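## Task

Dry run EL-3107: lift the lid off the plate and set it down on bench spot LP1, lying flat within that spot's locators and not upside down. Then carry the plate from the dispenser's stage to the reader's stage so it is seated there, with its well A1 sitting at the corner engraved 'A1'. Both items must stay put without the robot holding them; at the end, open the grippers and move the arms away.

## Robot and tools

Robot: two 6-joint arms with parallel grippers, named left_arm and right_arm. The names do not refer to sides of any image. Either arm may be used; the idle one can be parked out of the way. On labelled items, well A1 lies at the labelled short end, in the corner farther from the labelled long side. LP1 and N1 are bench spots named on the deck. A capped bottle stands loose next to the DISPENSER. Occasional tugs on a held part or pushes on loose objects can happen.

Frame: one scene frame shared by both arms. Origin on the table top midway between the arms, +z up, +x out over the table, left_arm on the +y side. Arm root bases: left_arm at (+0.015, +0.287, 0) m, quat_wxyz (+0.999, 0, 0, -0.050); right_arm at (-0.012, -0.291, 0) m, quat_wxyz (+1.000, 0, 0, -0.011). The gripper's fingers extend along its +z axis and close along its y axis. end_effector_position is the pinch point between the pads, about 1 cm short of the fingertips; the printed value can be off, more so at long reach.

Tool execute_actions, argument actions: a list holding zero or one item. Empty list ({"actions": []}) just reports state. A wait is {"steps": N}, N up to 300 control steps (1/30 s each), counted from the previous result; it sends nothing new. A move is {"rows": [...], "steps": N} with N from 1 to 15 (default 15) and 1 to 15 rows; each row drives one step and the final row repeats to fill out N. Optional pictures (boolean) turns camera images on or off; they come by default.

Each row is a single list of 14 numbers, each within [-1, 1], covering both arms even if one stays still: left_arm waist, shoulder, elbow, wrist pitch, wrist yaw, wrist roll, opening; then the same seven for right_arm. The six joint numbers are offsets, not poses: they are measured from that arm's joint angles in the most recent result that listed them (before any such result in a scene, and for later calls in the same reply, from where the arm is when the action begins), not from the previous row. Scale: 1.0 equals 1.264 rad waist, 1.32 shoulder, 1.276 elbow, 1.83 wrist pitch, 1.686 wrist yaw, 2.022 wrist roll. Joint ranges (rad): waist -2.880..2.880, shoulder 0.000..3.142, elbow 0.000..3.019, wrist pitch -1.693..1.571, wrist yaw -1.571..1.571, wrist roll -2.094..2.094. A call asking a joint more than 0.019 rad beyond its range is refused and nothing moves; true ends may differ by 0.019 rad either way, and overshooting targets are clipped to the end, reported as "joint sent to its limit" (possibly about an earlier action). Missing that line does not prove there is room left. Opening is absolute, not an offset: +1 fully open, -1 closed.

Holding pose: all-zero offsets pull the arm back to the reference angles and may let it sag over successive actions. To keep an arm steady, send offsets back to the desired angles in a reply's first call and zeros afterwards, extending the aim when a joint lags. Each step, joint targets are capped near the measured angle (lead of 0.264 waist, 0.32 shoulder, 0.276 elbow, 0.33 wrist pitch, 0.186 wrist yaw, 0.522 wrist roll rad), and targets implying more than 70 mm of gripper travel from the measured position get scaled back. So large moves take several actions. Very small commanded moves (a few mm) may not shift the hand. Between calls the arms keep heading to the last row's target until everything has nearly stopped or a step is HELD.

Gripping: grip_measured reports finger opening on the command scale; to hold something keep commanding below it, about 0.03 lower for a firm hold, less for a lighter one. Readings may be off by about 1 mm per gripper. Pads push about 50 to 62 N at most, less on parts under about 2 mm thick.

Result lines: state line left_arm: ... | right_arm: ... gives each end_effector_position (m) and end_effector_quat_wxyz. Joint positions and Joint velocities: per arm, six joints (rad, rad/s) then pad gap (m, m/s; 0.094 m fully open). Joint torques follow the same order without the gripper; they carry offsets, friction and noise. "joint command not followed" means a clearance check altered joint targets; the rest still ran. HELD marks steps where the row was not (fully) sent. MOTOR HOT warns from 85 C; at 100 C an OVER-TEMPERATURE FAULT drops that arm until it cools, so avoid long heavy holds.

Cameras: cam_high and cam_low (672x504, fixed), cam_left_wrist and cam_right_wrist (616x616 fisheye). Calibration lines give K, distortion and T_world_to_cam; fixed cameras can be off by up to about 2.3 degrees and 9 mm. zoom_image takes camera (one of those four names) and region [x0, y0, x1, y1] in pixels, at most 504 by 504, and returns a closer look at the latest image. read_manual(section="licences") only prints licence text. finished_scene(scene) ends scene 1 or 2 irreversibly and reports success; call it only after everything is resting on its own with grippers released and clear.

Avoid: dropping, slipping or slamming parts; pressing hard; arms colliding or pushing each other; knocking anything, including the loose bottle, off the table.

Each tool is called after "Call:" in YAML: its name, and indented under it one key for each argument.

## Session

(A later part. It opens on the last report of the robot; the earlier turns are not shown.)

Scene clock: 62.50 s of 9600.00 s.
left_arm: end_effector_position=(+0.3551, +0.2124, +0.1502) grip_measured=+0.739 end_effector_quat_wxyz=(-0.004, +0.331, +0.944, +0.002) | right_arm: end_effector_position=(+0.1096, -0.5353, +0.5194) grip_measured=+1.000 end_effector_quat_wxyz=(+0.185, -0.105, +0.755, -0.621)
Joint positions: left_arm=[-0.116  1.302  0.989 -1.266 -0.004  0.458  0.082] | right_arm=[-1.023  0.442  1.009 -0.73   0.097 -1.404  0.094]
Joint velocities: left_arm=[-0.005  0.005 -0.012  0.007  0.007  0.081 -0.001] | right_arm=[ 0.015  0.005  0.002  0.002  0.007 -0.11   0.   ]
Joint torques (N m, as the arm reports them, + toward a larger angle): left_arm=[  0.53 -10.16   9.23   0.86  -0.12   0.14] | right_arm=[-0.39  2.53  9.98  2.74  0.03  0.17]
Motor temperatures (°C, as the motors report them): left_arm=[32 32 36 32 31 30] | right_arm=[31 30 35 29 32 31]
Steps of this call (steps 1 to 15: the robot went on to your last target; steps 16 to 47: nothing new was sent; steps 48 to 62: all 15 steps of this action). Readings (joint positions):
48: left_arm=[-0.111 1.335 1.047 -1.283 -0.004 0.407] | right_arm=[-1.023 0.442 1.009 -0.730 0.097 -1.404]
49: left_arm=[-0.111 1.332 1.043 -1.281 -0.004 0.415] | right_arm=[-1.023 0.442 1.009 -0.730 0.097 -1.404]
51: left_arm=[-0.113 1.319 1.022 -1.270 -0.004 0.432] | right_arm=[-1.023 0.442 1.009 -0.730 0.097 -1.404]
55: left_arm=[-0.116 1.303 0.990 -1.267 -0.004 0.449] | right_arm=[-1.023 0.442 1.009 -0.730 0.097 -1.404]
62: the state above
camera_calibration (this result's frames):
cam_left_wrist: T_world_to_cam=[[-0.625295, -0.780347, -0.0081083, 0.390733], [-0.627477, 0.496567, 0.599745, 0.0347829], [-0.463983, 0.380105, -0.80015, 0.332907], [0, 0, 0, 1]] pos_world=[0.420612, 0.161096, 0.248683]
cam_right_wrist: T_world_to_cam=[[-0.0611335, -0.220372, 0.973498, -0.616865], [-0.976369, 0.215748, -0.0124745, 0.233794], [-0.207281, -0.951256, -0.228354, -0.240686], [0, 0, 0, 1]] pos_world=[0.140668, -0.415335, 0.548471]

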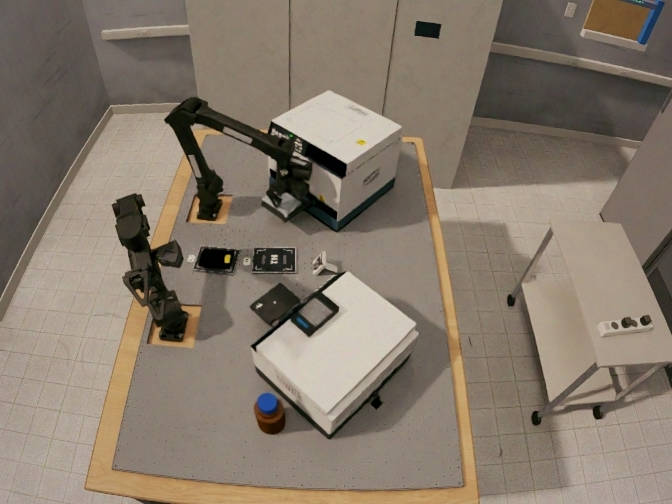

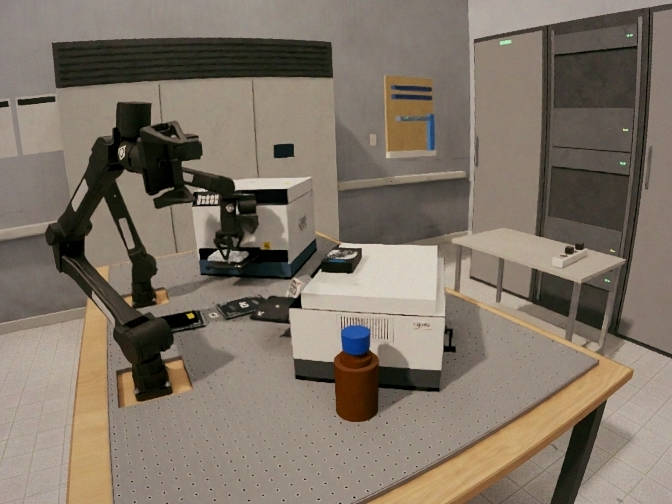

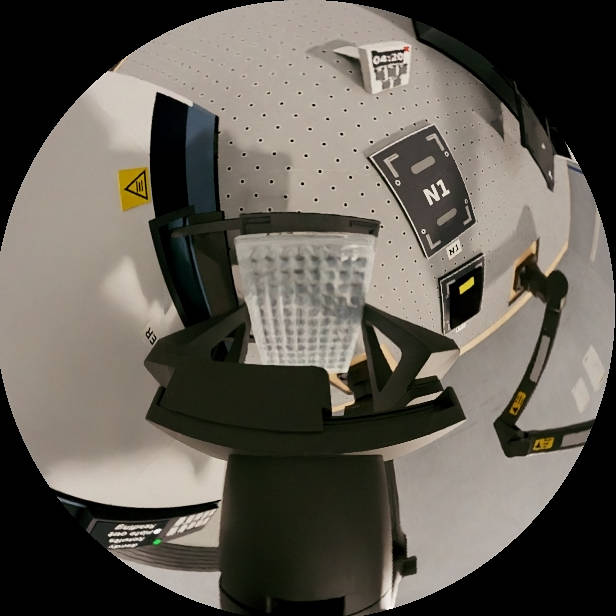

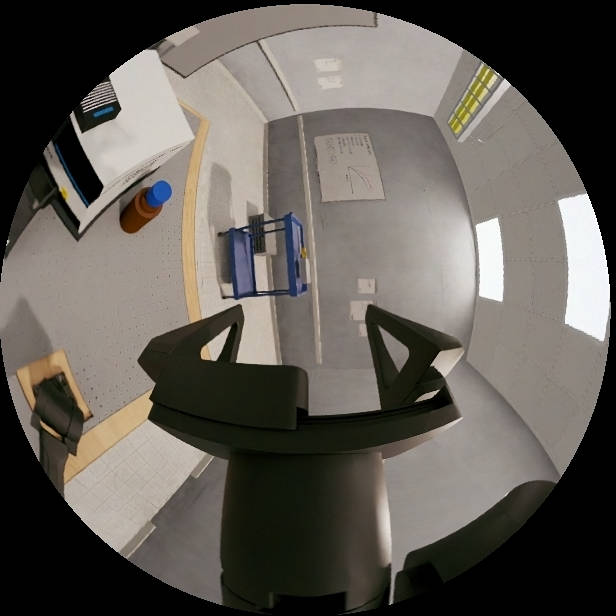

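Call:
execute_actions:
  actions:
    - {"rows":[[-0.012,0.015,-0.009,0.019,0,0.027,0.7,0,0,0,0,0,0,1]]}

Call:
zoom_image:
  camera: "cam_left_wrist"
  region: [180,150,430,380]

Scene clock: 63.93 s of 9600.00 s.
left_arm: end_effector_position=(+0.3567, +0.2121, +0.1467) grip_measured=+0.739 end_effector_quat_wxyz=(+0.001, +0.351, +0.936, +0.002) | right_arm: end_effector_position=(+0.1096, -0.5353, +0.5194) grip_measured=+1.000 end_effector_quat_wxyz=(+0.185, -0.105, +0.755, -0.621)
Joint positions: left_arm=[-0.116  1.303  0.981 -1.246 -0.004  0.502  0.082] | right_arm=[-1.023  0.442  1.009 -0.73   0.097 -1.404  0.094]
Joint velocities: left_arm=[-0.015  0.005  0.017  0.022  0.007 -0.022 -0.001] | right_arm=[ 0.005 -0.005 -0.002  0.002  0.095 -0.022  0.   ]
Joint torques (N m, as the arm reports them, + toward a larger angle): left_arm=[-0.48 -8.29  8.99  0.9  -0.15  0.12] | right_arm=[-0.4   2.55  9.98  2.74  0.03  0.17]
Motor temperatures (°C, as the motors report them): left_arm=[32 32 36 32 31 30] | right_arm=[31 30 35 29 32 31]
Steps of this call (steps 1 to 15: the robot went on to your last target; steps 16 to 28: nothing new was sent; steps 29 to 43: all 15 steps of this action). Readings (joint positions):
29: left_arm=[-0.116 1.302 0.988 -1.262 -0.004 0.466] | right_arm=[-1.023 0.442 1.009 -0.730 0.097 -1.404]
30: left_arm=[-0.116 1.302 0.987 -1.256 -0.004 0.474] | right_arm=[-1.023 0.442 1.009 -0.730 0.097 -1.404]
32: left_arm=[-0.116 1.303 0.983 -1.249 -0.004 0.484] | right_arm=[-1.023 0.442 1.009 -0.730 0.097 -1.404]
36: left_arm=[-0.116 1.303 0.981 -1.247 -0.004 0.496] | right_arm=[-1.023 0.442 1.009 -0.730 0.097 -1.404]
43: the state above
camera_calibration (this result's frames):
cam_left_wrist: T_world_to_cam=[[-0.658823, -0.752197, -0.0123133, 0.398044], [-0.610489, 0.524998, 0.593026, 0.0269198], [-0.439608, 0.398217, -0.805089, 0.319231], [0, 0, 0, 1]] pos_world=[0.419011, 0.158152, 0.245946]
cam_right_wrist: T_world_to_cam=[[-0.0611335, -0.220372, 0.973498, -0.616865], [-0.976369, 0.215748, -0.0124745, 0.233794], [-0.207281, -0.951256, -0.228354, -0.240686], [0, 0, 0, 1]] pos_world=[0.140668, -0.415335, 0.548471]

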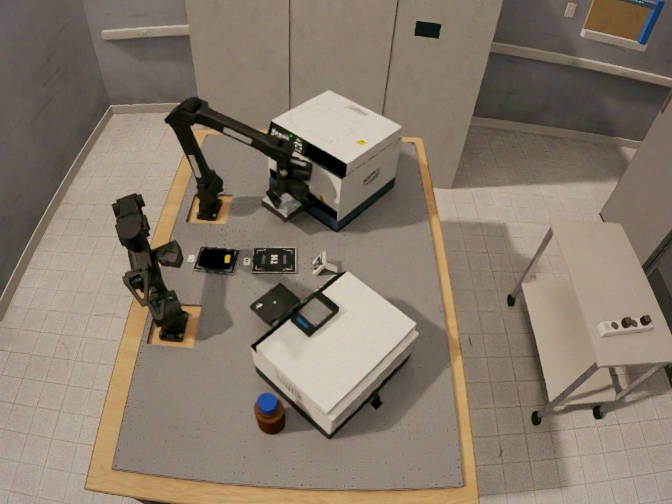

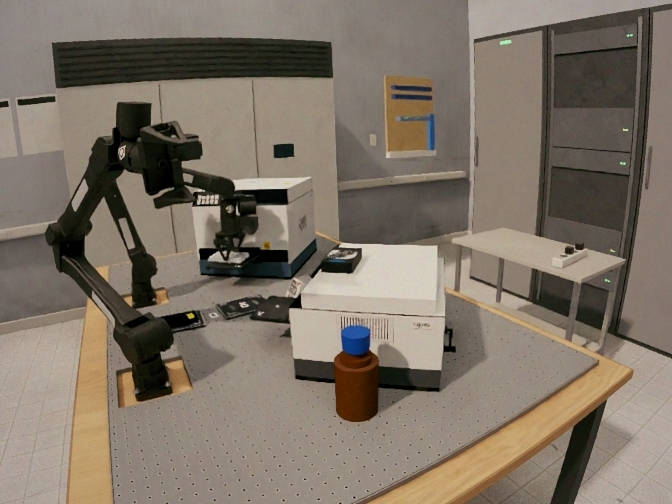

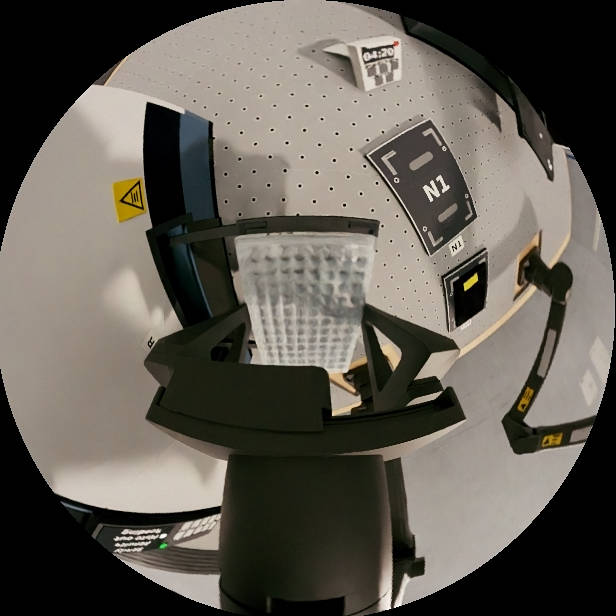

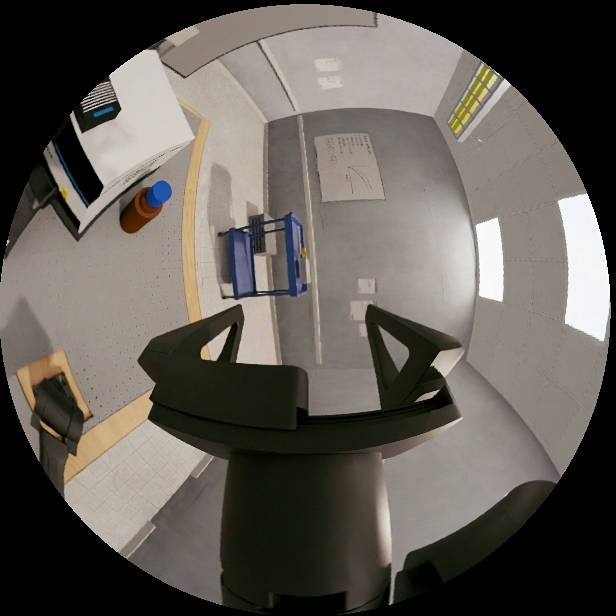

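Region (180, 150, 430, 380) of cam_left_wrist's 616x616 image, scaled by 2.016, with more detail than that image has; it fills the top 464 rows of this view, and the rest is white.

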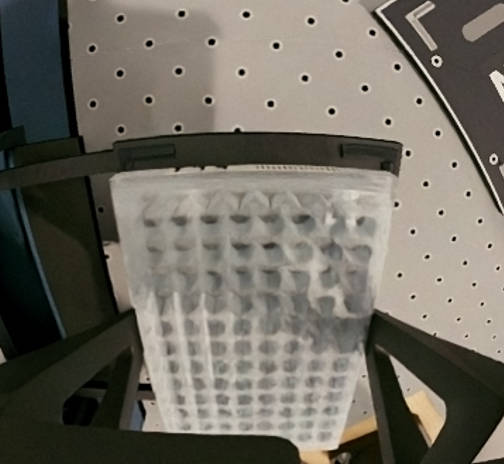

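Call:
execute_actions:
  actions:
    - {"rows":[[-0.021,0.025,-0.007,0.018,0,0,0.7,0,0,0,0,0,0,1]]}

Call:
zoom_image:
  camera: "cam_left_wrist"
  region: [180,150,430,380]

Scene clock: 64.97 s of 9600.00 s.
left_arm: end_effector_position=(+0.3578, +0.2073, +0.1389) grip_measured=+0.739 end_effector_quat_wxyz=(-0.002, +0.358, +0.934, +0.002) | right_arm: end_effector_position=(+0.1096, -0.5353, +0.5194) grip_measured=+1.000 end_effector_quat_wxyz=(+0.185, -0.105, +0.755, -0.621)
Joint positions: left_arm=[-0.128  1.32   0.974 -1.229 -0.004  0.504  0.082] | right_arm=[-1.023  0.442  1.009 -0.73   0.097 -1.404  0.094]
Joint velocities: left_arm=[ 0.005  0.015  0.007 -0.002 -0.037  0.007 -0.002] | right_arm=[ 0.005  0.005 -0.022 -0.017 -0.081 -0.037  0.   ]
Joint torques (N m, as the arm reports them, + toward a larger angle): left_arm=[ 0.61 -8.03  8.91  0.77 -0.12 -0.03] | right_arm=[-0.4   2.52  9.98  2.75  0.03  0.17]
Motor temperatures (°C, as the motors report them): left_arm=[32 32 36 32 31 30] | right_arm=[31 30 35 29 32 31]
Steps of this call (steps 1 to 15: the robot went on to your last target; step 16: nothing new was sent; steps 17 to 31: all 15 steps of this action). Readings (joint positions):
17: left_arm=[-0.116 1.304 0.980 -1.244 -0.004 0.504] | right_arm=[-1.023 0.442 1.009 -0.730 0.097 -1.404]
18: left_arm=[-0.118 1.305 0.980 -1.239 -0.004 0.504] | right_arm=[-1.023 0.442 1.009 -0.730 0.097 -1.404]
20: left_arm=[-0.123 1.311 0.978 -1.232 -0.004 0.504] | right_arm=[-1.023 0.442 1.009 -0.730 0.097 -1.404]
24: left_arm=[-0.128 1.320 0.975 -1.229 -0.004 0.504] | right_arm=[-1.023 0.442 1.009 -0.730 0.097 -1.404]
31: the state above
camera_calibration (this result's frames):
cam_left_wrist: T_world_to_cam=[[-0.669435, -0.742809, -0.00954372, 0.396541], [-0.599698, 0.532789, 0.597075, 0.0287222], [-0.438428, 0.405426, -0.802129, 0.31295], [0, 0, 0, 1]] pos_world=[0.419889, 0.152373, 0.237661]
cam_right_wrist: T_world_to_cam=[[-0.0611335, -0.220372, 0.973498, -0.616865], [-0.976369, 0.215748, -0.0124745, 0.233794], [-0.207281, -0.951256, -0.228354, -0.240686], [0, 0, 0, 1]] pos_world=[0.140668, -0.415335, 0.548471]

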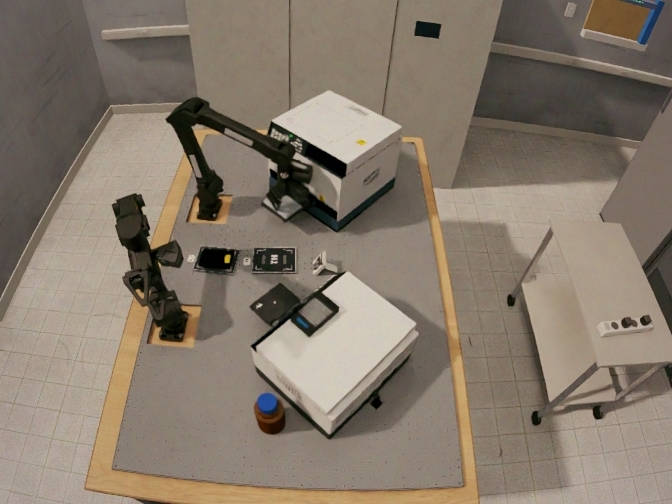

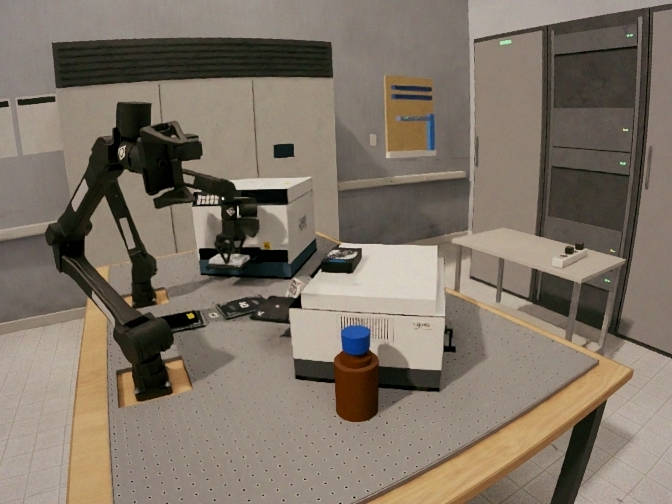

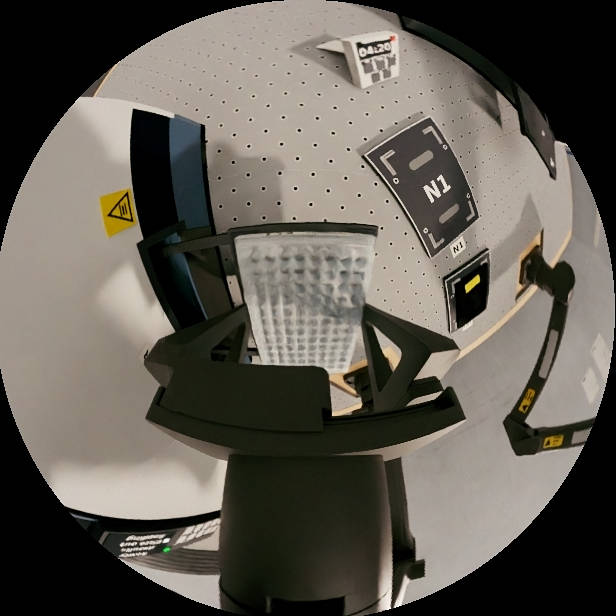

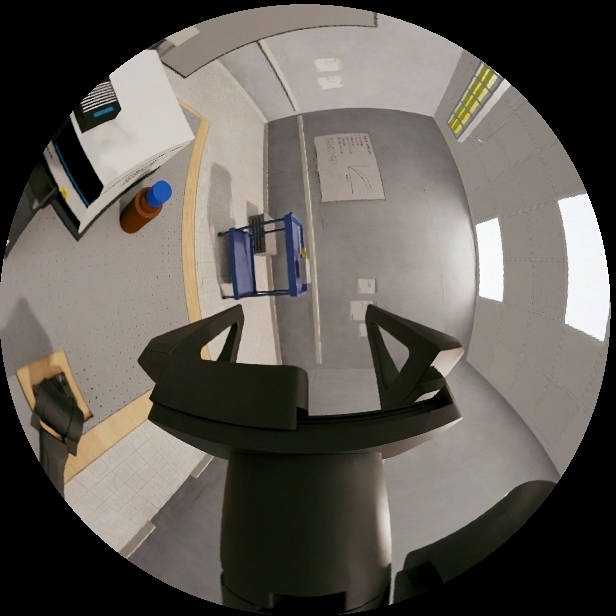

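Region (180, 150, 430, 380) of cam_left_wrist's 616x616 image, scaled by 2.016, with more detail than that image has; it fills the top 464 rows of this view, and the rest is white.

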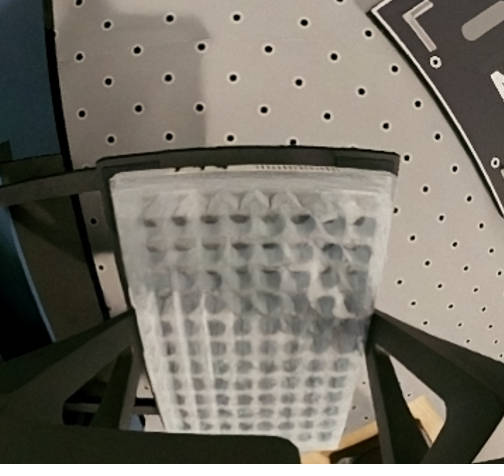

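Call:
execute_actions:
  actions:
    - {"rows":[[0.019,0,0.005,-0.012,0,-0.011,0.7,0,0,0,0,0,0,1]]}

Call:
zoom_image:
  camera: "cam_left_wrist"
  region: [180,150,430,380]

Scene clock: 66.17 s of 9600.00 s.
left_arm: end_effector_position=(+0.3567, +0.2110, +0.1389) grip_measured=+0.739 end_effector_quat_wxyz=(-0.006, +0.348, +0.938, +0.001) | right_arm: end_effector_position=(+0.1096, -0.5353, +0.5194) grip_measured=+1.000 end_effector_quat_wxyz=(+0.185, -0.105, +0.755, -0.621)
Joint positions: left_arm=[-0.119  1.32   0.974 -1.237 -0.004  0.491  0.082] | right_arm=[-1.023  0.442  1.009 -0.73   0.097 -1.404  0.094]
Joint velocities: left_arm=[-0.005 -0.005 -0.007 -0.002  0.037 -0.007  0.   ] | right_arm=[-0.015  0.005 -0.002 -0.012  0.051 -0.037  0.   ]
Joint torques (N m, as the arm reports them, + toward a larger angle): left_arm=[ 2.85 -9.34  9.75 -0.27 -0.05  0.  ] | right_arm=[-0.41  2.55  9.98  2.74  0.03  0.16]
Motor temperatures (°C, as the motors report them): left_arm=[32 32 36 32 31 30] | right_arm=[31 30 35 29 32 31]
Steps of this call (steps 1 to 15: the robot went on to your last target; steps 16 to 21: nothing new was sent; steps 22 to 36: all 15 steps of this action). Readings (joint positions):
22: left_arm=[-0.128 1.320 0.974 -1.230 -0.004 0.502] | right_arm=[-1.023 0.442 1.009 -0.730 0.097 -1.404]
23: left_arm=[-0.127 1.320 0.974 -1.232 -0.004 0.500] | right_arm=[-1.023 0.442 1.009 -0.730 0.097 -1.404]
25: left_arm=[-0.123 1.320 0.974 -1.235 -0.004 0.496] | right_arm=[-1.023 0.442 1.009 -0.730 0.097 -1.404]
29: left_arm=[-0.119 1.320 0.974 -1.237 -0.004 0.493] | right_arm=[-1.023 0.442 1.009 -0.730 0.097 -1.404]
36: the state above
camera_calibration (this result's frames):
cam_left_wrist: T_world_to_cam=[[-0.652895, -0.757424, -0.00600799, 0.395238], [-0.606911, 0.518375, 0.60245, 0.0309649], [-0.453196, 0.396983, -0.798134, 0.317487], [0, 0, 0, 1]] pos_world=[0.420726, 0.157274, 0.237117]
cam_right_wrist: T_world_to_cam=[[-0.0611335, -0.220372, 0.973498, -0.616865], [-0.976369, 0.215748, -0.0124745, 0.233794], [-0.207281, -0.951256, -0.228354, -0.240686], [0, 0, 0, 1]] pos_world=[0.140668, -0.415335, 0.548471]

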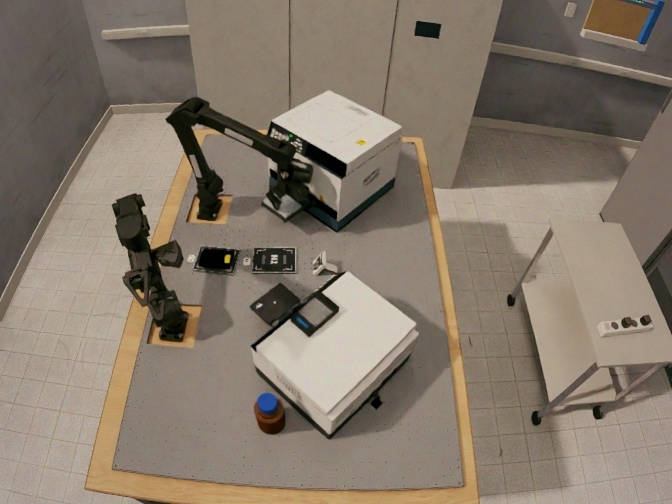

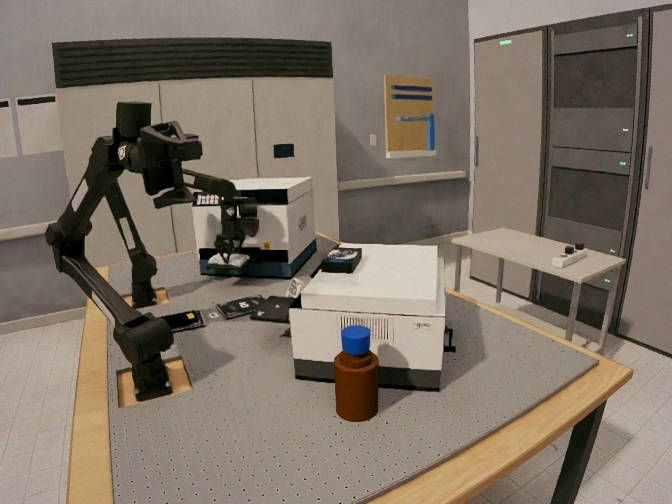

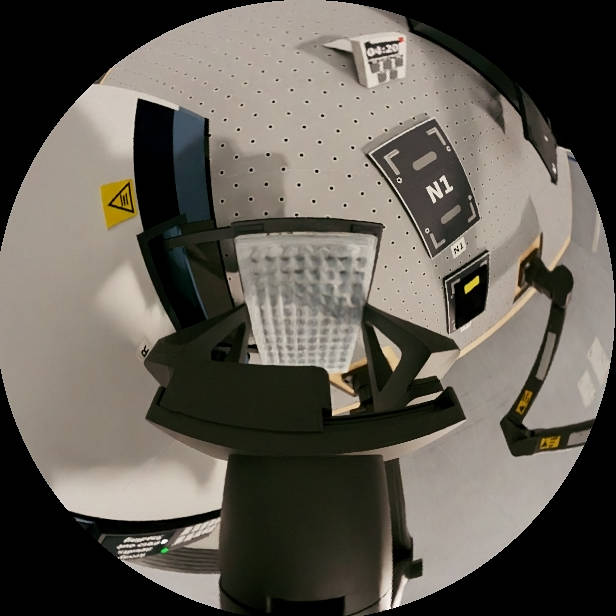

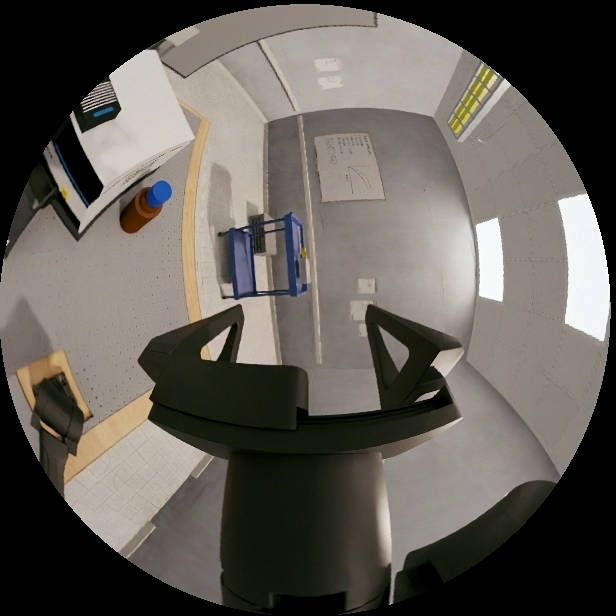

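Region (180, 150, 430, 380) of cam_left_wrist's 616x616 image, scaled by 2.016, with more detail than that image has; it fills the top 464 rows of this view, and the rest is white.

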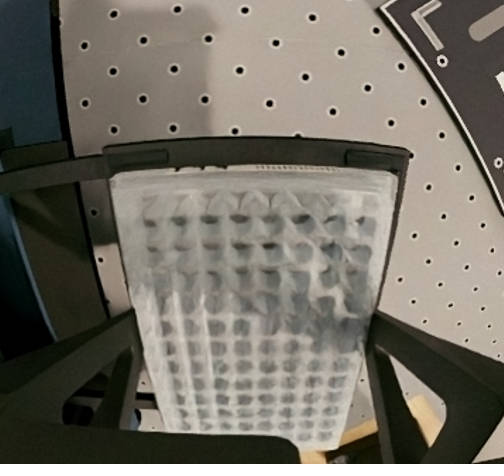

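Call:
execute_actions:
  actions:
    - {"rows":[[-0.015,0,0,0.012,0,0.011,0.7,0,0,0,0,0,0,1],[-0.015,0,0,0.012,0,0.011,0.7,0,0,0,0,0,0,1],[-0.015,0,0,0.012,0,0.011,0.7,0,0,0,0,0,0,1],[-0.015,0,-0.009,0.012,0,0.011,0.7,0,0,0,0,0,0,1]]}

Call:
zoom_image:
  camera: "cam_left_wrist"
  region: [180,150,430,380]

Scene clock: 67.43 s of 9600.00 s.
left_arm: end_effector_position=(+0.3550, +0.2101, +0.1357) grip_measured=+0.739 end_effector_quat_wxyz=(-0.007, +0.355, +0.935, +0.001) | right_arm: end_effector_position=(+0.1096, -0.5353, +0.5194) grip_measured=+1.000 end_effector_quat_wxyz=(+0.185, -0.105, +0.755, -0.621)
Joint positions: left_arm=[-0.122  1.32   0.966 -1.229 -0.004  0.504  0.082] | right_arm=[-1.023  0.442  1.009 -0.73   0.097 -1.404  0.094]
Joint velocities: left_arm=[ 0.005 -0.005  0.002 -0.012  0.022  0.081  0.001] | right_arm=[-0.015  0.005 -0.007 -0.002 -0.081 -0.051  0.   ]
Joint torques (N m, as the arm reports them, + toward a larger angle): left_arm=[ 0.49 -9.4   8.86  0.73 -0.12  0.13] | right_arm=[-0.37  2.49  9.98  2.74  0.03  0.16]
Motor temperatures (°C, as the motors report them): left_arm=[32 32 36 32 31 30] | right_arm=[31 30 35 29 32 31]
Steps of this call (steps 1 to 15: the robot went on to your last target; steps 16 to 23: nothing new was sent; steps 24 to 38: all 15 steps of this action). Readings (joint positions):
24: left_arm=[-0.119 1.320 0.974 -1.236 -0.004 0.492] | right_arm=[-1.023 0.442 1.009 -0.730 0.097 -1.404]
25: left_arm=[-0.119 1.320 0.974 -1.234 -0.004 0.494] | right_arm=[-1.023 0.442 1.009 -0.730 0.097 -1.404]
27: left_arm=[-0.121 1.320 0.974 -1.231 -0.004 0.498] | right_arm=[-1.023 0.442 1.009 -0.730 0.097 -1.404]
31: left_arm=[-0.122 1.320 0.967 -1.229 -0.004 0.502] | right_arm=[-1.023 0.442 1.009 -0.730 0.097 -1.404]
38: the state above
camera_calibration (this result's frames):
cam_left_wrist: T_world_to_cam=[[-0.664954, -0.746867, -0.00511354, 0.395384], [-0.597578, 0.527907, 0.603502, 0.0267713], [-0.448036, 0.404357, -0.797345, 0.311029], [0, 0, 0, 1]] pos_world=[0.418262, 0.155399, 0.233863]
cam_right_wrist: T_world_to_cam=[[-0.0611335, -0.220372, 0.973498, -0.616865], [-0.976369, 0.215748, -0.0124745, 0.233794], [-0.207281, -0.951256, -0.228354, -0.240686], [0, 0, 0, 1]] pos_world=[0.140668, -0.415335, 0.548471]

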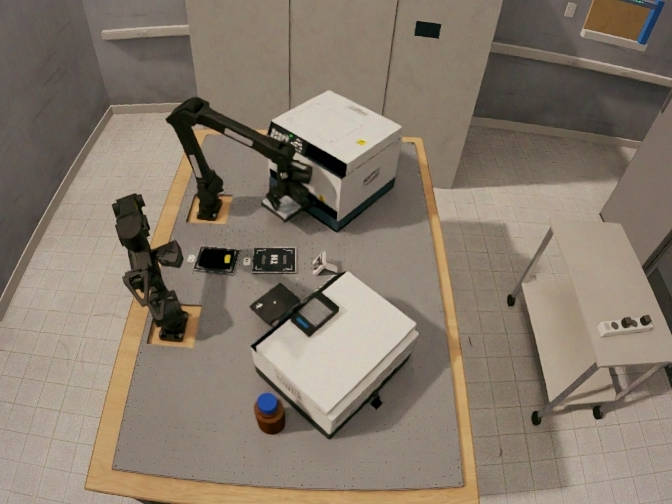

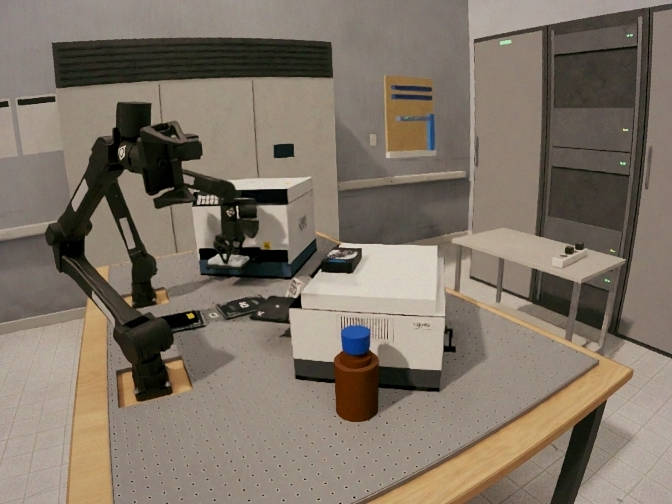

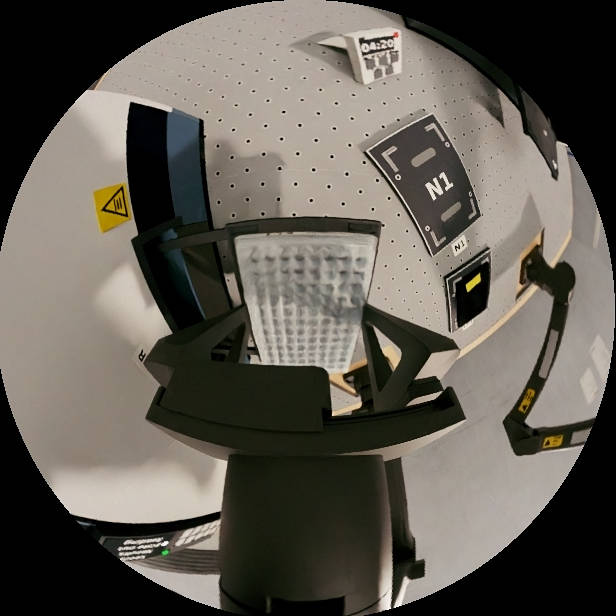

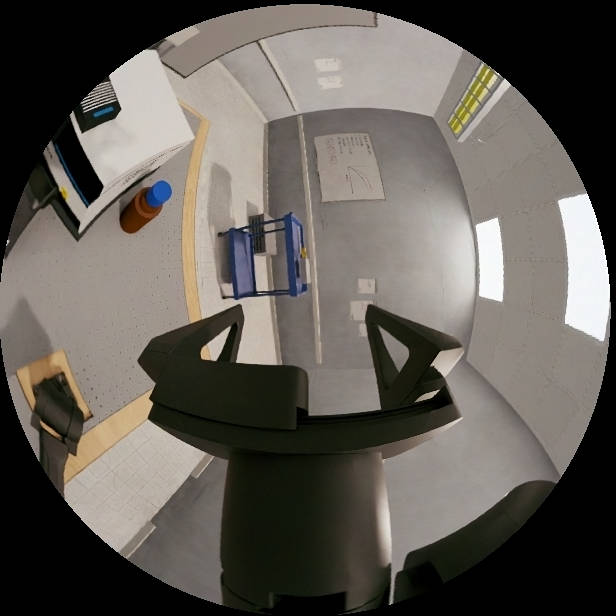

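Region (180, 150, 430, 380) of cam_left_wrist's 616x616 image, scaled by 2.016, with more detail than that image has; it fills the top 464 rows of this view, and the rest is white.

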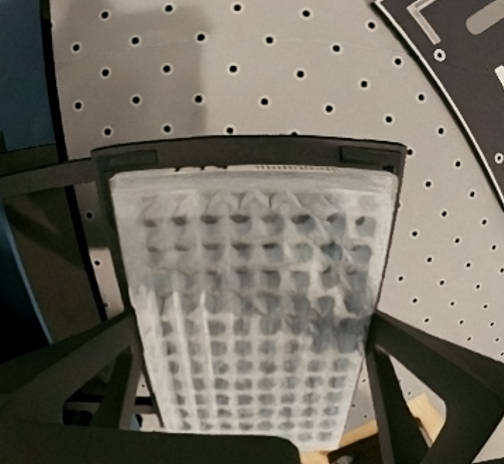

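Slightly outward (q4 +.009) then down via q2.

Call:
execute_actions:
  actions:
    - {"rows":[[0,0,0,0.013,0,-0.006,0.7,0,0,0,0,0,0,1],[0,0,0,0.013,0,-0.006,0.7,0,0,0,0,0,0,1],[0,0,0,0.013,0,-0.006,0.7,0,0,0,0,0,0,1],[0,0.019,0,0.013,0,-0.006,0.7,0,0,0,0,0,0,1]]}

Call:
zoom_image:
  camera: "cam_left_wrist"
  region: [180,150,430,380]

Scene clock: 68.63 s of 9600.00 s.
left_arm: end_effector_position=(+0.3569, +0.2097, +0.1340) grip_measured=+0.739 end_effector_quat_wxyz=(-0.006, +0.354, +0.935, +0.001) | right_arm: end_effector_position=(+0.1096, -0.5353, +0.5194) grip_measured=+1.000 end_effector_quat_wxyz=(+0.185, -0.105, +0.755, -0.621)
Joint positions: left_arm=[-0.122  1.326  0.966 -1.221 -0.004  0.501  0.082] | right_arm=[-1.023  0.442  1.009 -0.73   0.097 -1.404  0.094]
Joint velocities: left_arm=[-0.005  0.005  0.002 -0.002  0.007 -0.081  0.   ] | right_arm=[ 0.015 -0.005 -0.002 -0.007  0.051  0.022  0.   ]
Joint torques (N m, as the arm reports them, + toward a larger angle): left_arm=[ 1.5  -7.48  9.19  0.83 -0.07 -0.05] | right_arm=[-0.37  2.5   9.98  2.74  0.03  0.17]
Motor temperatures (°C, as the motors report them): left_arm=[32 32 36 32 31 30] | right_arm=[31 30 35 29 32 31]
Steps of this call (steps 1 to 15: the robot went on to your last target; steps 16 to 21: nothing new was sent; steps 22 to 36: all 15 steps of this action). Readings (joint positions):
22: left_arm=[-0.122 1.320 0.966 -1.228 -0.004 0.504] | right_arm=[-1.023 0.442 1.009 -0.730 0.097 -1.404]
23: left_arm=[-0.122 1.320 0.966 -1.226 -0.004 0.503] | right_arm=[-1.023 0.442 1.009 -0.730 0.097 -1.404]
25: left_arm=[-0.122 1.320 0.966 -1.222 -0.004 0.502] | right_arm=[-1.023 0.442 1.009 -0.730 0.097 -1.404]
29: left_arm=[-0.122 1.324 0.966 -1.221 -0.004 0.501] | right_arm=[-1.023 0.442 1.009 -0.730 0.097 -1.404]
36: the state above
camera_calibration (this result's frames):
cam_left_wrist: T_world_to_cam=[[-0.663228, -0.74839, -0.0064318, 0.396219], [-0.600364, 0.526876, 0.601635, 0.0306969], [-0.446868, 0.402882, -0.798746, 0.310742], [0, 0, 0, 1]] pos_world=[0.420074, 0.15516, 0.232284]
cam_right_wrist: T_world_to_cam=[[-0.0611335, -0.220372, 0.973498, -0.616865], [-0.976369, 0.215748, -0.0124745, 0.233794], [-0.207281, -0.951256, -0.228354, -0.240686], [0, 0, 0, 1]] pos_world=[0.140668, -0.415335, 0.548471]

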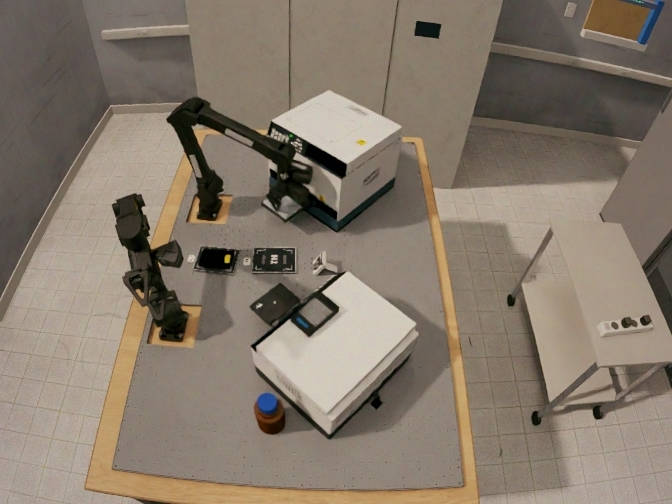

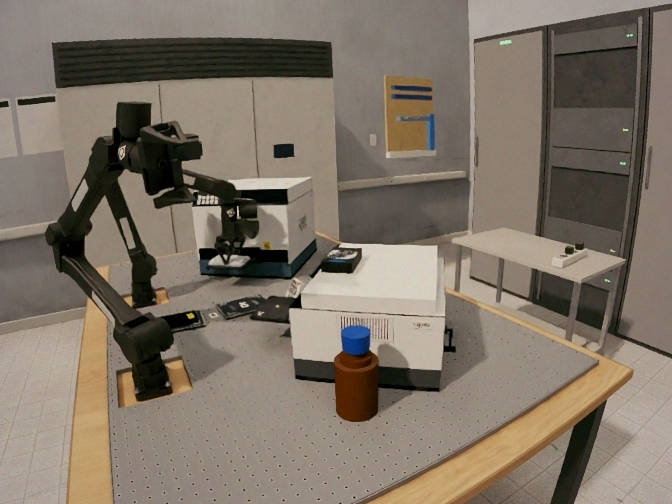

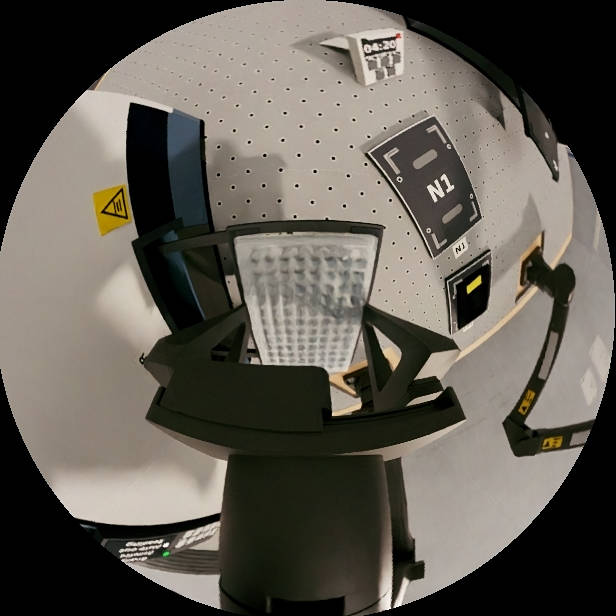

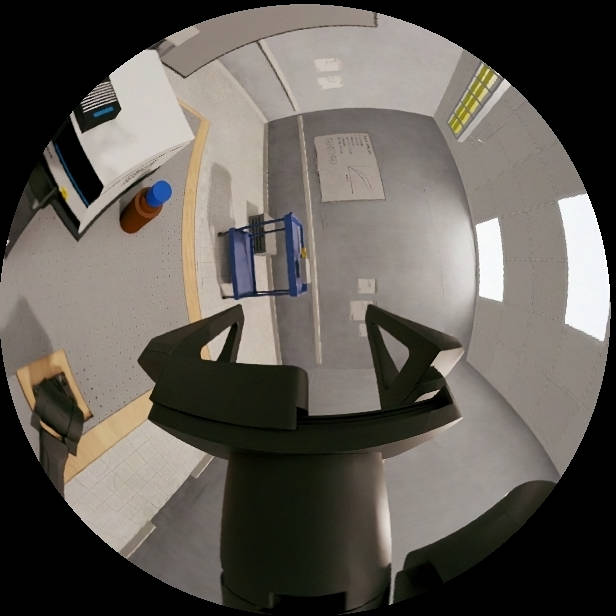

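Region (180, 150, 430, 380) of cam_left_wrist's 616x616 image, scaled by 2.016, with more detail than that image has; it fills the top 464 rows of this view, and the rest is white.

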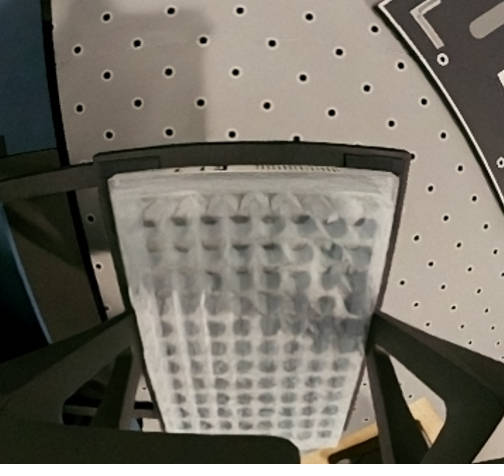

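Call:
execute_actions:
  actions:
    - {"rows":[[0.010,0,0,-0.011,0,0,0.7,0,0,0,0,0,0,1],[0.010,0,0,-0.011,0,0,0.7,0,0,0,0,0,0,1],[0.010,0,0,-0.011,0,0,0.7,0,0,0,0,0,0,1],[0.010,0,0,-0.011,0,0,0.7,0,0,0,0,0,0,1],[0.010,0.018,-0.004,0,0,0,0.7,0,0,0,0,0,0,1]]}

Call:
zoom_image:
  camera: "cam_left_wrist"
  region: [180,150,430,380]

Scene clock: 69.87 s of 9600.00 s.
left_arm: end_effector_position=(+0.3559, +0.2099, +0.1334) grip_measured=+0.739 end_effector_quat_wxyz=(-0.009, +0.354, +0.935, +0.001) | right_arm: end_effector_position=(+0.1096, -0.5353, +0.5194) grip_measured=+1.000 end_effector_quat_wxyz=(+0.185, -0.105, +0.755, -0.621)
Joint positions: left_arm=[-0.122  1.327  0.966 -1.225 -0.004  0.501  0.082] | right_arm=[-1.023  0.442  1.009 -0.73   0.097 -1.404  0.094]
Joint velocities: left_arm=[-0.024 -0.015  0.012 -0.012  0.037 -0.081 -0.001] | right_arm=[ 0.005 -0.015 -0.002 -0.007 -0.037 -0.066  0.   ]
Joint torques (N m, as the arm reports them, + toward a larger angle): left_arm=[ 2.22 -8.25  8.75  0.32 -0.14  0.02] | right_arm=[-0.39  2.53  9.98  2.74  0.03  0.17]
Motor temperatures (°C, as the motors report them): left_arm=[32 31 36 32 31 30] | right_arm=[31 30 35 29 32 31]
Steps of this call (steps 1 to 15: the robot went on to your last target; steps 16 to 22: nothing new was sent; steps 23 to 37: all 15 steps of this action). Readings (joint positions):
23: left_arm=[-0.122 1.326 0.966 -1.222 -0.004 0.501] | right_arm=[-1.023 0.442 1.009 -0.730 0.097 -1.404]
24: left_arm=[-0.122 1.326 0.966 -1.224 -0.004 0.501] | right_arm=[-1.023 0.442 1.009 -0.730 0.097 -1.404]
26: left_arm=[-0.122 1.326 0.966 -1.225 -0.004 0.501] | right_arm=[-1.023 0.442 1.009 -0.730 0.097 -1.404]
30: left_arm=[-0.122 1.327 0.966 -1.225 -0.004 0.501] | right_arm=[-1.023 0.442 1.009 -0.730 0.097 -1.404]
37: the state above
camera_calibration (this result's frames):
cam_left_wrist: T_world_to_cam=[[-0.663258, -0.748383, -0.00349038, 0.395337], [-0.59677, 0.526064, 0.605907, 0.0286662], [-0.451614, 0.403955, -0.795528, 0.310751], [0, 0, 0, 1]] pos_world=[0.419657, 0.155254, 0.231222]
cam_right_wrist: T_world_to_cam=[[-0.0611335, -0.220372, 0.973498, -0.616865], [-0.976369, 0.215748, -0.0124745, 0.233794], [-0.207281, -0.951256, -0.228354, -0.240686], [0, 0, 0, 1]] pos_world=[0.140668, -0.415335, 0.548471]

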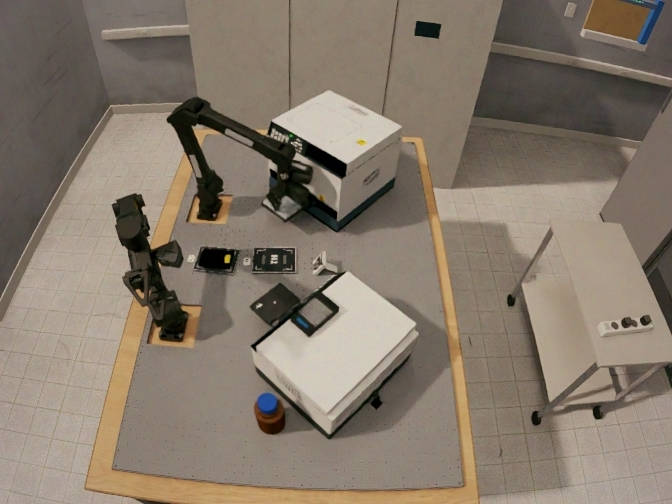

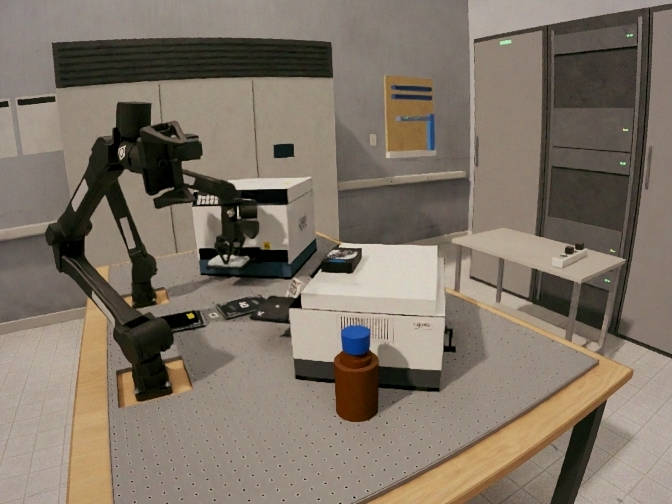

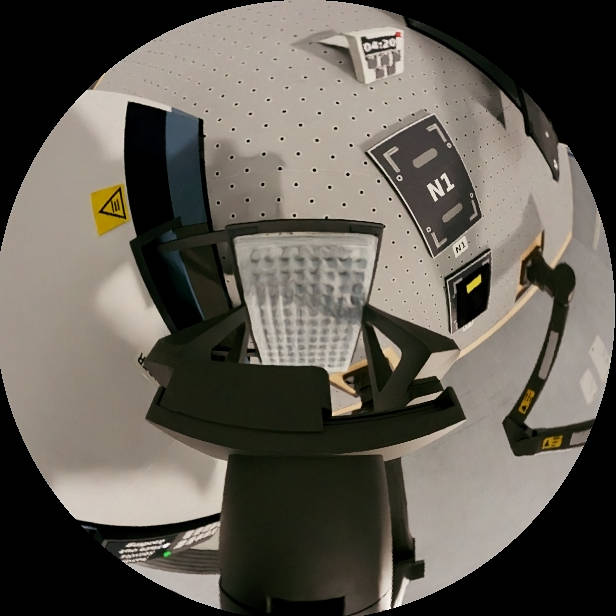

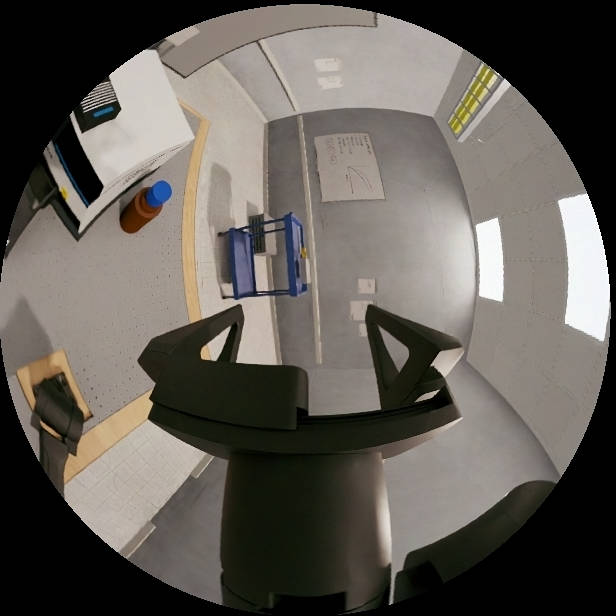

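Region (180, 150, 430, 380) of cam_left_wrist's 616x616 image, scaled by 2.016, with more detail than that image has; it fills the top 464 rows of this view, and the rest is white.

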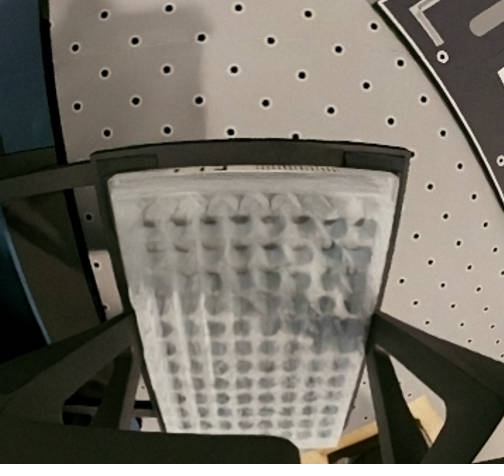

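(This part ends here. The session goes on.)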